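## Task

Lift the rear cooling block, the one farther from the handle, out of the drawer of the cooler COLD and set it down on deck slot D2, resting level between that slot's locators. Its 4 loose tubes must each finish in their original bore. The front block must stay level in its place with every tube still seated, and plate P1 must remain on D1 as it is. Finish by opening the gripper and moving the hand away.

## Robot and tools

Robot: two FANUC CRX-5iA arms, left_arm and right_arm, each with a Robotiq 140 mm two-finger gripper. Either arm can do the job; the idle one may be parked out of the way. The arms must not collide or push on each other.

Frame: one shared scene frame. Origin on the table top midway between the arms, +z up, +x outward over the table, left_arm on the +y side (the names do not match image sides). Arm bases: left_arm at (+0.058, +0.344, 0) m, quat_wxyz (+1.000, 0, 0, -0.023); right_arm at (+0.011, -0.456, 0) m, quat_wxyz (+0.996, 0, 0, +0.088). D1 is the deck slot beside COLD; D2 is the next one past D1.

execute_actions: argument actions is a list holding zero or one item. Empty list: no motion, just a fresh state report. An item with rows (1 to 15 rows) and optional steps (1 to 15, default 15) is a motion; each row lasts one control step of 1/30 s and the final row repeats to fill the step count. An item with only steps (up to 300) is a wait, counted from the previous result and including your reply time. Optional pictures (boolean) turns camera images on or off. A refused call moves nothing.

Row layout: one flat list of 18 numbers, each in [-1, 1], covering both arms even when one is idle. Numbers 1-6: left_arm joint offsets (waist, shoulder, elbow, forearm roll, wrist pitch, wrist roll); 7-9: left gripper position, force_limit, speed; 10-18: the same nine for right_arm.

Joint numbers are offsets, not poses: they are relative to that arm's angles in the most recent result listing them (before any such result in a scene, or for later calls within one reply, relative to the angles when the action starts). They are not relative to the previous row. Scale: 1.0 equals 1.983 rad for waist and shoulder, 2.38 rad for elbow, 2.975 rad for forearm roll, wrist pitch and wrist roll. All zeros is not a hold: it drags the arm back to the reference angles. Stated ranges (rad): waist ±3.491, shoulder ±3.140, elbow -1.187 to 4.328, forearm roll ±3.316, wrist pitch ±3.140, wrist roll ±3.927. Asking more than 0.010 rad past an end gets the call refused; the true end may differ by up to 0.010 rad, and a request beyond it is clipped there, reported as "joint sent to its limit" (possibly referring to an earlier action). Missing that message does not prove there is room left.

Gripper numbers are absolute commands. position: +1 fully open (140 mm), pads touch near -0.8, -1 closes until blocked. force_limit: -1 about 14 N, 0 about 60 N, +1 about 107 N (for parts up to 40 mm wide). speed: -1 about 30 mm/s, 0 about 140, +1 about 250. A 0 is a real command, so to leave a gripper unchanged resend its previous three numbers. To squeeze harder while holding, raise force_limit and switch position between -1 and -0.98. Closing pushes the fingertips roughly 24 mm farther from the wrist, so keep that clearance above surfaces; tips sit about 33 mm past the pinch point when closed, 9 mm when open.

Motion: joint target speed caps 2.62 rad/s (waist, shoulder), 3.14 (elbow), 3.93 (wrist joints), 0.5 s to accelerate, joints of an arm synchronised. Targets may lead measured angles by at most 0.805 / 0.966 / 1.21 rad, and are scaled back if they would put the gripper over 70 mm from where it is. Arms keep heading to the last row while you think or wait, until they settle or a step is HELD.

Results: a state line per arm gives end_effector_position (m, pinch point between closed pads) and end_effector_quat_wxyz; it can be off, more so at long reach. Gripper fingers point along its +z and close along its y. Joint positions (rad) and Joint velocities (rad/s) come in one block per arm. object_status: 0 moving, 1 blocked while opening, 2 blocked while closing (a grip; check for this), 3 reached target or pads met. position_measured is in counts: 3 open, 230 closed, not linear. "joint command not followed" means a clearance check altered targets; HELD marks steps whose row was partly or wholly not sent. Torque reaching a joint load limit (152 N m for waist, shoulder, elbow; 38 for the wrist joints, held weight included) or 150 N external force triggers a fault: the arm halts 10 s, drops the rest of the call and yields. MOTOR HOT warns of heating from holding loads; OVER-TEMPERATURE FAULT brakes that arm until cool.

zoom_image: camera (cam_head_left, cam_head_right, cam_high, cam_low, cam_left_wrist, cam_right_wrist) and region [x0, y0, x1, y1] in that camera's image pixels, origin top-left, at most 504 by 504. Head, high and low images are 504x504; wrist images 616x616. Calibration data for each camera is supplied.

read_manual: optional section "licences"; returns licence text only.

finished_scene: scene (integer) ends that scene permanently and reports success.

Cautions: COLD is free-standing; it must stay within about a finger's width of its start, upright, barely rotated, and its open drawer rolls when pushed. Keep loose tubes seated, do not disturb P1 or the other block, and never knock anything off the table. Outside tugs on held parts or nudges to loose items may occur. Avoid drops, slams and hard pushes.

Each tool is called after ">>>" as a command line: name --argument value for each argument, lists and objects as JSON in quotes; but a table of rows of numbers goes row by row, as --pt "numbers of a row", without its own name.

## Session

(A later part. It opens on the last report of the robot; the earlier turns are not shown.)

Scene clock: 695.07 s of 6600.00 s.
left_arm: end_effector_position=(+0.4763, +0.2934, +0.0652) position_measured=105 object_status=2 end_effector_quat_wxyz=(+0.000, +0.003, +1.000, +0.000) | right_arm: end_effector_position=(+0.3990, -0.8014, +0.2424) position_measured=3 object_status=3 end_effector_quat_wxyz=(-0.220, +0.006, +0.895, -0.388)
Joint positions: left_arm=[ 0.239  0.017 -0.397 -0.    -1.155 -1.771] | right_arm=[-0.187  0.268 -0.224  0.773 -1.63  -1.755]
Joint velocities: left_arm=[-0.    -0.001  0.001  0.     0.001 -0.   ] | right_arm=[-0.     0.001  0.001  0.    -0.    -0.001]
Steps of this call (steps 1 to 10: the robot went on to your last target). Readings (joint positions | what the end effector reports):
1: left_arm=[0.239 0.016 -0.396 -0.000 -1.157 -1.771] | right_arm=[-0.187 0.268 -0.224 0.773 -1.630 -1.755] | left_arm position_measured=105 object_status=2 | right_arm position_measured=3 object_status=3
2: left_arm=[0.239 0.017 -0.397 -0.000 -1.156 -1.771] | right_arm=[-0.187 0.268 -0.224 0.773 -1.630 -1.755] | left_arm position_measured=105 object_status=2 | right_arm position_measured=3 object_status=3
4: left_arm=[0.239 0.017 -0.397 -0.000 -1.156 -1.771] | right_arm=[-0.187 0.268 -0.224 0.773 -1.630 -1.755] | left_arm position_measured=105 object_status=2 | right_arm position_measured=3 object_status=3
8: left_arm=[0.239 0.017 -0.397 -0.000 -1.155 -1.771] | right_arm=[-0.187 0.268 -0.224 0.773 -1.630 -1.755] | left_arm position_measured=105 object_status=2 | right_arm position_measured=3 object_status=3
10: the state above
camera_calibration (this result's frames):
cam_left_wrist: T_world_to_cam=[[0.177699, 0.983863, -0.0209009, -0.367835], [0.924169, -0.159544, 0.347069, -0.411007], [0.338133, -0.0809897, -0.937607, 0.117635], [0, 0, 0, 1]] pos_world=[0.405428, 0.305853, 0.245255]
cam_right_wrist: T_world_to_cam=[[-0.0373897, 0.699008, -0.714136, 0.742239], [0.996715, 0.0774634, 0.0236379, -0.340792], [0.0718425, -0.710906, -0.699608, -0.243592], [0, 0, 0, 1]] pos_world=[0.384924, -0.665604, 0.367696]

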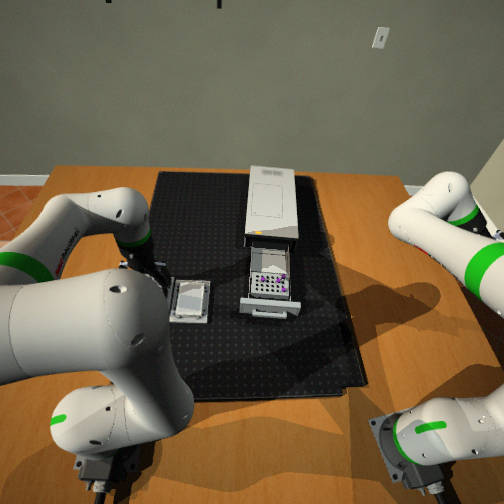

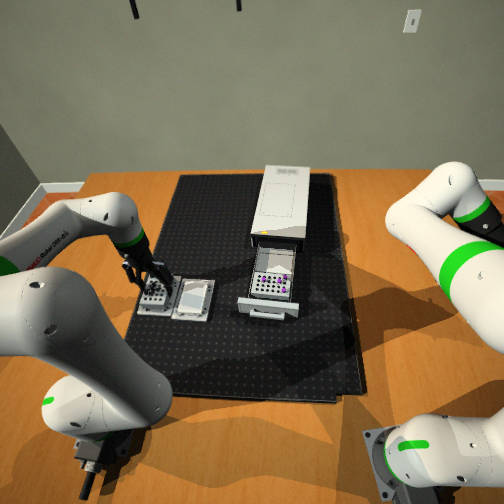

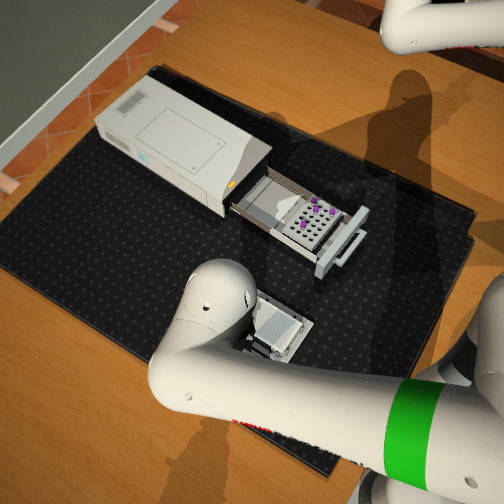

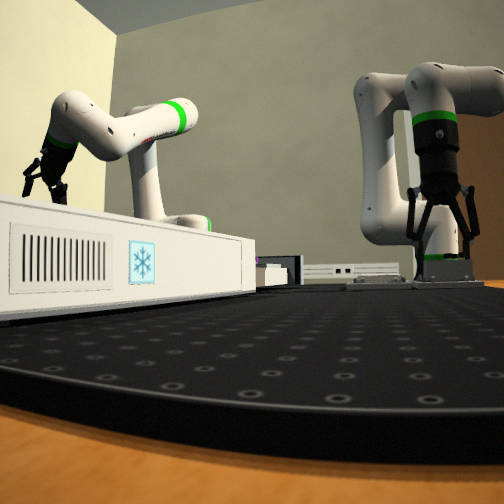

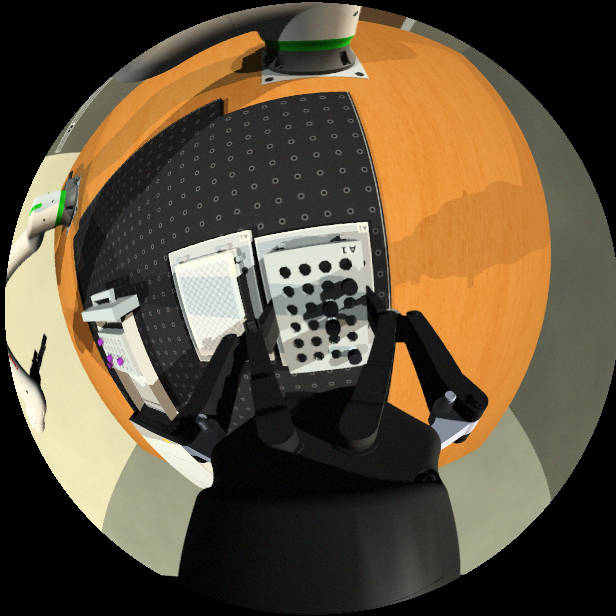

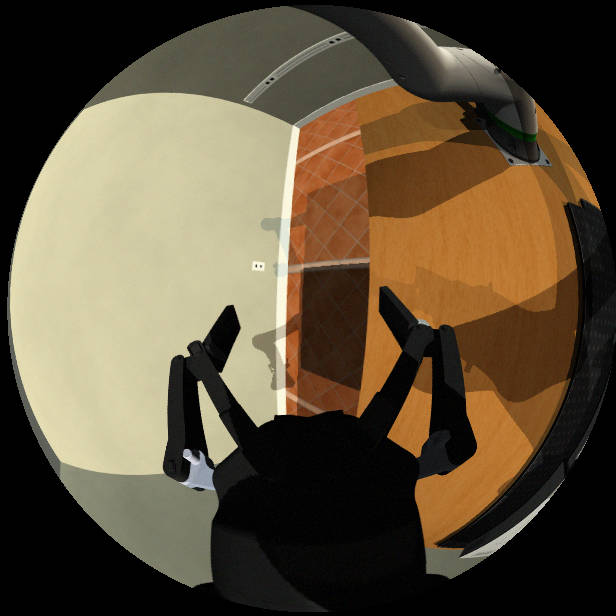

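>>> execute_actions --actions '[{"rows": [[0,0.00011,-0.00012,0,0.00017,0,-1,0.8,-0.6,0,0,0,0,0,0,1,0,0],[0,0.00022,-0.00025,0,0.00034,0,-1,0.8,-0.6,0,0,0,0,0,0,1,0,0],[0,0.00032,-0.00037,0,0.00051,0,-1,0.8,-0.6,0,0,0,0,0,0,1,0,0],[0,0.00032,-0.00037,0,0.00051,0,-1,0.8,-0.6,0,0,0,0,0,0,1,0,0],[0,0.00032,-0.00037,0,0.00051,0,-1,0.8,-0.6,0,0,0,0,0,0,1,0,0],[0,0.00032,-0.00037,0,0.00051,0,0.42,0.3,-0.4,0,0,0,0,0,0,1,0,0]], "steps": 15}]' --pictures false

>>> execute_actions --actions '[{"rows": [[0,-0.00053,0.00061,0,-0.00085,0,0.42,0.3,-0.4,0,0,0,0,0,0,1,0,0],[0,-0.00159,0.00185,0,-0.00254,0,0.42,0.3,-0.4,0,0,0,0,0,0,1,0,0],[0,-0.00316,0.00371,0,-0.00507,0,0.42,0.3,-0.4,0,0,0,0,0,0,1,0,0],[0,-0.0052,0.00623,0,-0.00845,0,0.42,0.3,-0.4,0,0,0,0,0,0,1,0,0],[0,-0.00768,0.00942,0,-0.01265,0,0.42,0.3,-0.4,0,0,0,0,0,0,1,0,0],[0,-0.01055,0.01332,0,-0.01769,0,0.42,0.3,-0.4,0,0,0,0,0,0,1,0,0],[0,-0.01375,0.01796,0,-0.02354,0,0.42,0.3,-0.4,0,0,0,0,0,0,1,0,0],[0,-0.01722,0.0234,0,-0.03019,0,0.42,0.3,-0.4,0,0,0,0,0,0,1,0,0],[0,-0.02087,0.02967,0,-0.03765,0,0.42,0.3,-0.4,0,0,0,0,0,0,1,0,0],[0,-0.02463,0.03684,0,-0.04589,0,0.42,0.3,-0.4,0,0,0,0,0,0,1,0,0],[0,-0.02806,0.04423,0,-0.05409,0,0.42,0.3,-0.4,0,0,0,0,0,0,1,0,0],[0,-0.03147,0.05259,0,-0.06305,0,0.42,0.3,-0.4,0,0,0,0,0,0,1,0,0],[0.003,-0.03448,0.06121,0,-0.07195,0,0.42,0.3,-0.4,0,0,0,0,0,0,1,0,0],[0.01,-0.03711,0.07009,0,-0.0808,0,0.42,0.3,-0.4,0,0,0,0,0,0,1,0,0],[0.1765,-0.04314,0.10216,0,-0.11048,0,0.42,0.3,-0.4,0,0,0,0,0,0,1,0,0]], "steps": 15}]' --pictures false

>>> execute_actions --actions '[{"steps": 24}]'

Scene clock: 747.83 s of 6600.00 s.
left_arm: end_effector_position=(+0.4763, +0.2935, +0.0646) position_measured=76 object_status=0 end_effector_quat_wxyz=(+0.000, +0.003, +1.000, +0.000) | right_arm: end_effector_position=(+0.3990, -0.8014, +0.2424) position_measured=3 object_status=3 end_effector_quat_wxyz=(-0.220, +0.006, +0.895, -0.388)
Joint positions: left_arm=[ 0.239  0.018 -0.398 -0.    -1.154 -1.771] | right_arm=[-0.187  0.268 -0.224  0.773 -1.63  -1.755]
Joint velocities: left_arm=[-0.     0.001  0.001 -0.    -0.     0.001] | right_arm=[-0.     0.    -0.003  0.     0.001  0.001]
Steps of this call (steps 1 to 15: the robot went on to your last target; steps 16 to 90: nothing new was sent; then 49.27 s passed at rest; steps 91 to 105: all 15 steps of this action). Readings (joint positions | what the end effector reports):
91: left_arm=[0.239 0.017 -0.397 -0.000 -1.155 -1.771] | right_arm=[-0.187 0.268 -0.224 0.773 -1.630 -1.755] | left_arm position_measured=105 object_status=2 | right_arm position_measured=3 object_status=3
92: left_arm=[0.239 0.017 -0.397 -0.000 -1.155 -1.771] | right_arm=[-0.187 0.268 -0.224 0.773 -1.630 -1.755] | left_arm position_measured=105 object_status=2 | right_arm position_measured=3 object_status=3
94: left_arm=[0.239 0.018 -0.398 -0.000 -1.154 -1.771] | right_arm=[-0.187 0.268 -0.224 0.773 -1.630 -1.755] | left_arm position_measured=105 object_status=2 | right_arm position_measured=3 object_status=3
98: left_arm=[0.239 0.018 -0.398 -0.000 -1.154 -1.771] | right_arm=[-0.187 0.268 -0.224 0.773 -1.630 -1.755] | left_arm position_measured=99 object_status=0 | right_arm position_measured=3 object_status=3
105: the state above

Scene clock: 748.33 s of 6600.00 s.
left_arm: end_effector_position=(+0.4768, +0.2939, +0.1330) position_measured=76 object_status=3 end_effector_quat_wxyz=(+0.000, +0.003, +1.000, +0.000) | right_arm: end_effector_position=(+0.3990, -0.8014, +0.2424) position_measured=3 object_status=3 end_effector_quat_wxyz=(-0.220, +0.006, +0.895, -0.388)
Joint positions: left_arm=[ 0.239 -0.039 -0.286 -0.    -1.323 -1.771] | right_arm=[-0.187  0.268 -0.224  0.773 -1.63  -1.755]
Joint velocities: left_arm=[ 0.045 -0.173  0.516 -0.    -0.686 -0.001] | right_arm=[ 0.001  0.001 -0.001 -0.    -0.002  0.001]
Steps of this call (steps 1 to 15: all 15 steps of this action). Readings (joint positions | what the end effector reports):
1: left_arm=[0.239 0.018 -0.398 -0.000 -1.154 -1.771] | right_arm=[-0.187 0.268 -0.224 0.773 -1.630 -1.755] | left_arm position_measured=76 object_status=0 | right_arm position_measured=3 object_status=3
2: left_arm=[0.239 0.018 -0.398 -0.000 -1.154 -1.771] | right_arm=[-0.187 0.268 -0.224 0.773 -1.630 -1.755] | left_arm position_measured=76 object_status=0 | right_arm position_measured=3 object_status=3
4: left_arm=[0.239 0.015 -0.395 -0.000 -1.160 -1.771] | right_arm=[-0.187 0.268 -0.224 0.773 -1.630 -1.755] | left_arm position_measured=76 object_status=3 | right_arm position_measured=3 object_status=3
8: left_arm=[0.239 0.002 -0.374 -0.000 -1.193 -1.771] | right_arm=[-0.187 0.268 -0.224 0.773 -1.630 -1.755] | left_arm position_measured=76 object_status=3 | right_arm position_measured=3 object_status=3
15: the state above

Scene clock: 749.13 s of 6600.00 s.
left_arm: end_effector_position=(+0.4682, +0.4401, +0.2000) position_measured=76 object_status=3 end_effector_quat_wxyz=(+0.000, -0.171, +0.985, +0.000) | right_arm: end_effector_position=(+0.3990, -0.8014, +0.2424) position_measured=3 object_status=3 end_effector_quat_wxyz=(-0.220, +0.006, +0.895, -0.388)
Joint positions: left_arm=[ 0.589 -0.068 -0.155 -0.    -1.482 -1.771] | right_arm=[-0.187  0.268 -0.224  0.773 -1.63  -1.755]
Joint velocities: left_arm=[ 0.001  0.    -0.001 -0.    -0.002 -0.   ] | right_arm=[ 0.    -0.     0.     0.001 -0.     0.   ]
Steps of this call (steps 1 to 24: the robot went on to your last target). Readings (joint positions | what the end effector reports):
1: left_arm=[0.243 -0.044 -0.269 -0.000 -1.344 -1.771] | right_arm=[-0.187 0.268 -0.224 0.773 -1.630 -1.755] | left_arm position_measured=76 object_status=3 | right_arm position_measured=3 object_status=3
2: left_arm=[0.252 -0.047 -0.257 -0.000 -1.359 -1.771] | right_arm=[-0.187 0.268 -0.224 0.773 -1.630 -1.755] | left_arm position_measured=76 object_status=3 | right_arm position_measured=3 object_status=3
4: left_arm=[0.287 -0.050 -0.242 -0.000 -1.378 -1.771] | right_arm=[-0.187 0.268 -0.224 0.773 -1.630 -1.755] | left_arm position_measured=76 object_status=3 | right_arm position_measured=3 object_status=3
8: left_arm=[0.398 -0.056 -0.212 -0.000 -1.414 -1.771] | right_arm=[-0.187 0.268 -0.224 0.773 -1.630 -1.755] | left_arm position_measured=76 object_status=3 | right_arm position_measured=3 object_status=3
24: the state above
camera_calibration (this result's frames):
cam_left_wrist: T_world_to_cam=[[-0.170602, 0.985123, -0.0206618, -0.345408], [0.922841, 0.167095, 0.34705, -0.57004], [0.34534, 0.0401397, -0.937619, 0.201921], [0, 0, 0, 1]] pos_world=[0.397397, 0.427416, 0.380021]
cam_right_wrist: T_world_to_cam=[[-0.0373897, 0.699008, -0.714136, 0.742239], [0.996715, 0.0774633, 0.0236377, -0.340792], [0.0718422, -0.710906, -0.699608, -0.243592], [0, 0, 0, 1]] pos_world=[0.384925, -0.665603, 0.367696]

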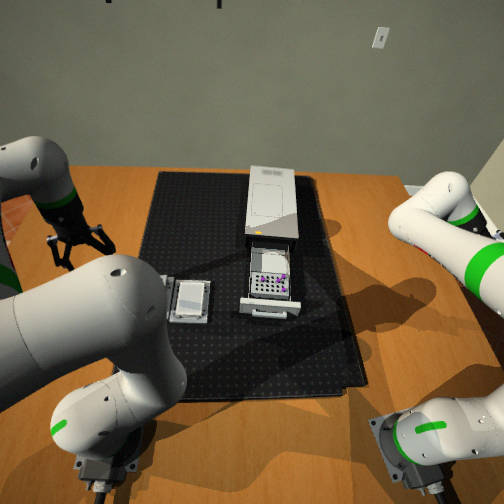

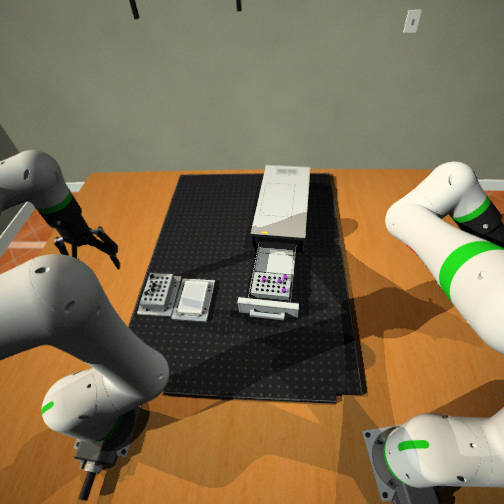

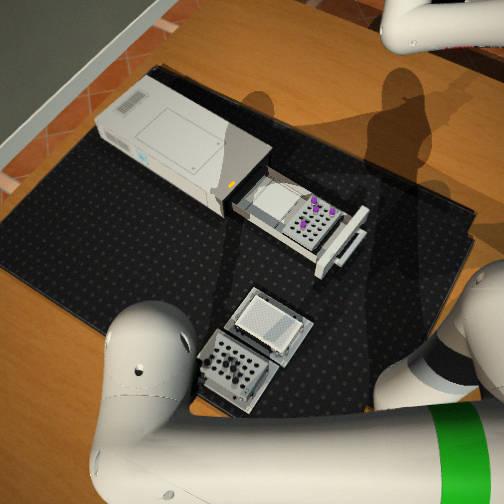

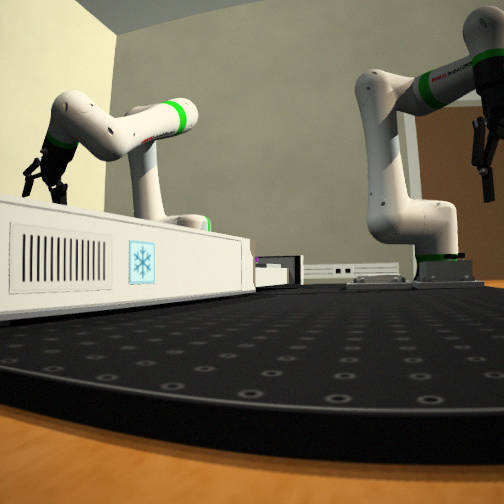

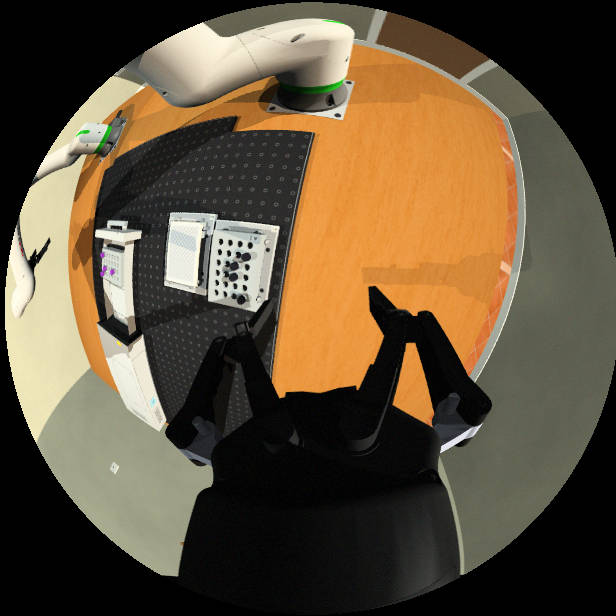

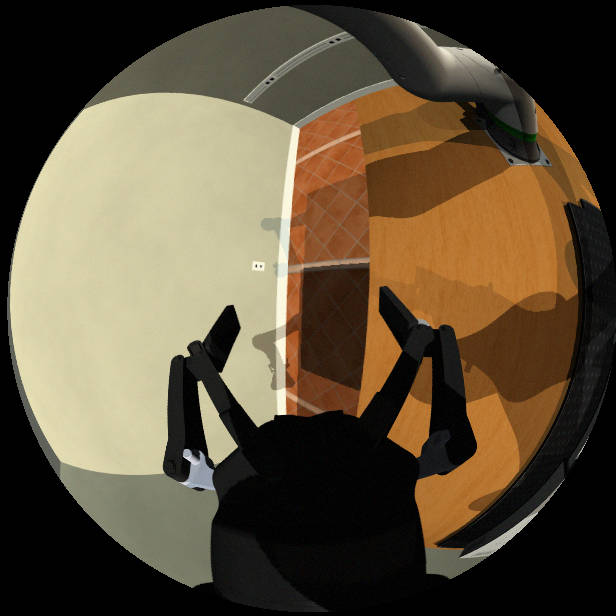

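>>> execute_actions --actions '[]'

Scene clock: 766.93 s of 6600.00 s.
left_arm: end_effector_position=(+0.4682, +0.4401, +0.2000) position_measured=76 object_status=3 end_effector_quat_wxyz=(+0.000, -0.171, +0.985, +0.000) | right_arm: end_effector_position=(+0.3990, -0.8014, +0.2424) position_measured=3 object_status=3 end_effector_quat_wxyz=(-0.220, +0.006, +0.895, -0.388)
Joint positions: left_arm=[ 0.589 -0.068 -0.155 -0.    -1.482 -1.771] | right_arm=[-0.187  0.268 -0.224  0.773 -1.63  -1.755]
Joint velocities: left_arm=[ 0.    -0.    -0.    -0.     0.001  0.   ] | right_arm=[ 0.     0.001  0.     0.001  0.001 -0.002]
Steps of this call (steps 1 to 30: the robot went on to your last target; steps 31 to 90: nothing new was sent; then 14.80 s passed at rest). Readings (joint positions | what the end effector reports):
1: left_arm=[0.589 -0.068 -0.155 -0.000 -1.482 -1.771] | right_arm=[-0.187 0.268 -0.224 0.773 -1.630 -1.755] | left_arm position_measured=76 object_status=3 | right_arm position_measured=3 object_status=3
2: left_arm=[0.589 -0.068 -0.155 -0.000 -1.482 -1.771] | right_arm=[-0.187 0.268 -0.224 0.773 -1.630 -1.755] | left_arm position_measured=76 object_status=3 | right_arm position_measured=3 object_status=3
4: left_arm=[0.589 -0.068 -0.155 -0.000 -1.482 -1.771] | right_arm=[-0.187 0.268 -0.224 0.773 -1.630 -1.755] | left_arm position_measured=76 object_status=3 | right_arm position_measured=3 object_status=3
8: left_arm=[0.589 -0.068 -0.155 -0.000 -1.482 -1.771] | right_arm=[-0.187 0.268 -0.224 0.773 -1.630 -1.755] | left_arm position_measured=76 object_status=3 | right_arm position_measured=3 object_status=3
90: the state above
All arms were judged still, so your last target was given up. Only a new action makes them travel on or press farther. Fingers that are still opening or closing keep moving.
camera_calibration (this result's frames):
cam_left_wrist: T_world_to_cam=[[-0.170665, 0.985113, -0.0206528, -0.345405], [0.922823, 0.16715, 0.347072, -0.57007], [0.345357, 0.0401741, -0.937611, 0.201909], [0, 0, 0, 1]] pos_world=[0.397394, 0.427439, 0.380034]
cam_right_wrist: T_world_to_cam=[[-0.0373901, 0.699008, -0.714136, 0.742239], [0.996715, 0.0774635, 0.0236375, -0.340791], [0.0718423, -0.710906, -0.699608, -0.243592], [0, 0, 0, 1]] pos_world=[0.384924, -0.665603, 0.367696]

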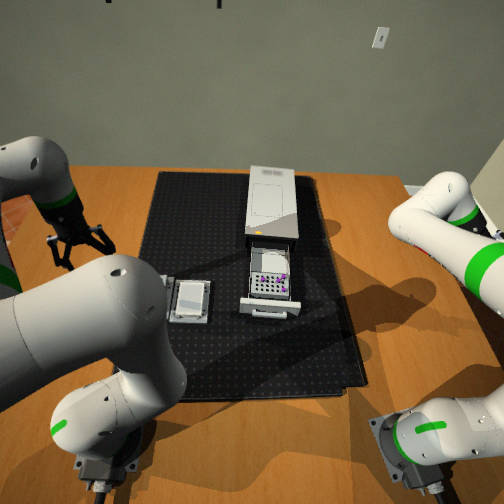

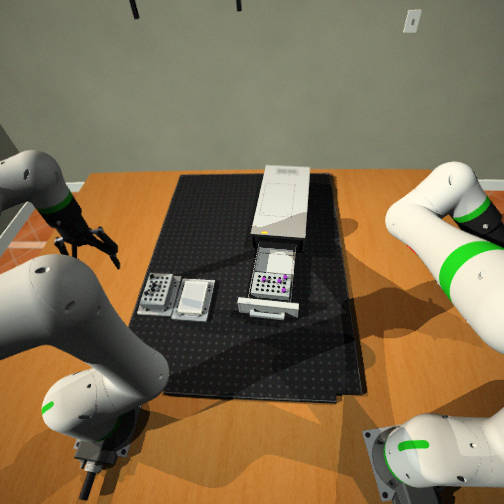

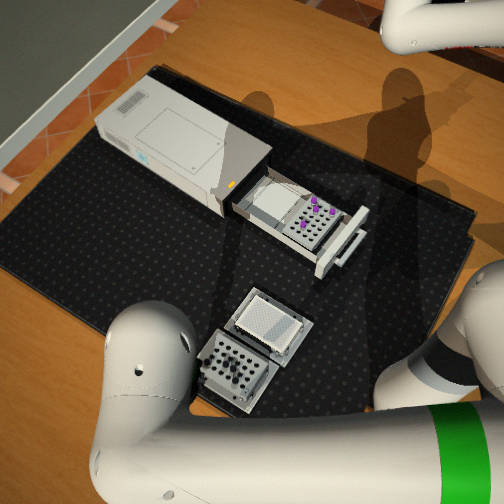

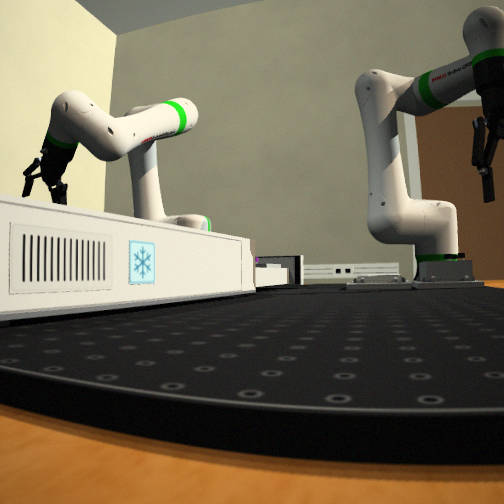

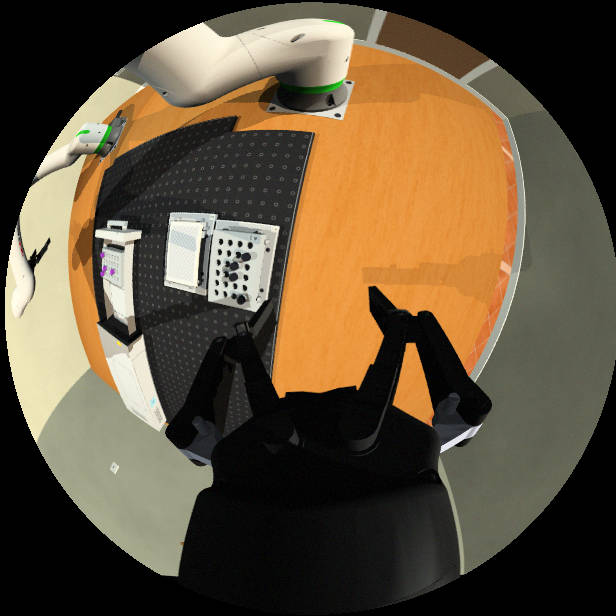

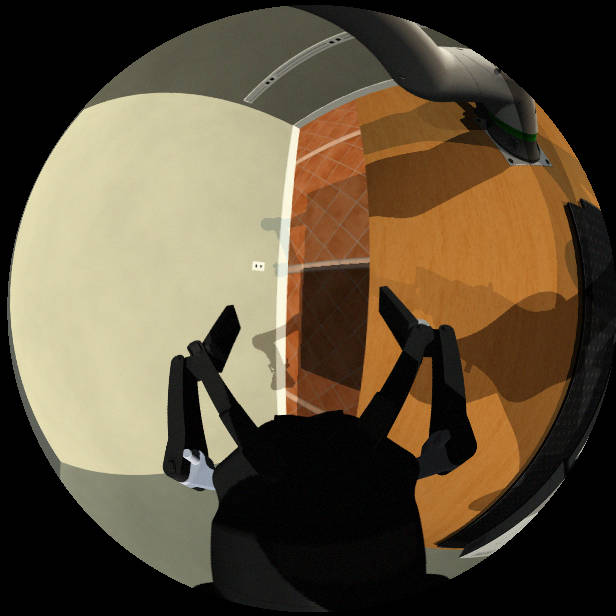

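>>> zoom_image --camera "cam_high" --region '[180, 270, 330, 420]'

>>> zoom_image --camera "cam_low" --region '[330, 230, 504, 310]'

Region (180, 270, 330, 420) of cam_high's 504x504 image, scaled by 3.360, with more detail than that image has.

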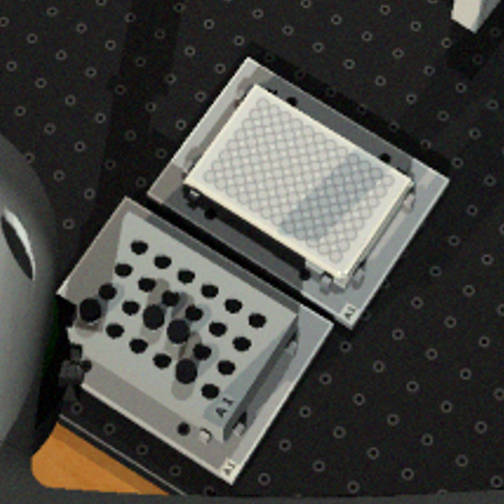

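Region (330, 230, 504, 310) of cam_low's 504x504 image, scaled by 2.897, with more detail than that image has; it fills the top 232 rows of this view, and the rest is white.

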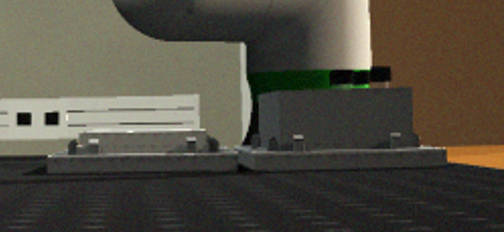

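The block is sitting flat inside the locators with all 4 tubes in place, so I'm finishing scene 1.

>>> finished_scene --scene 1

The scene is finished: the task was done.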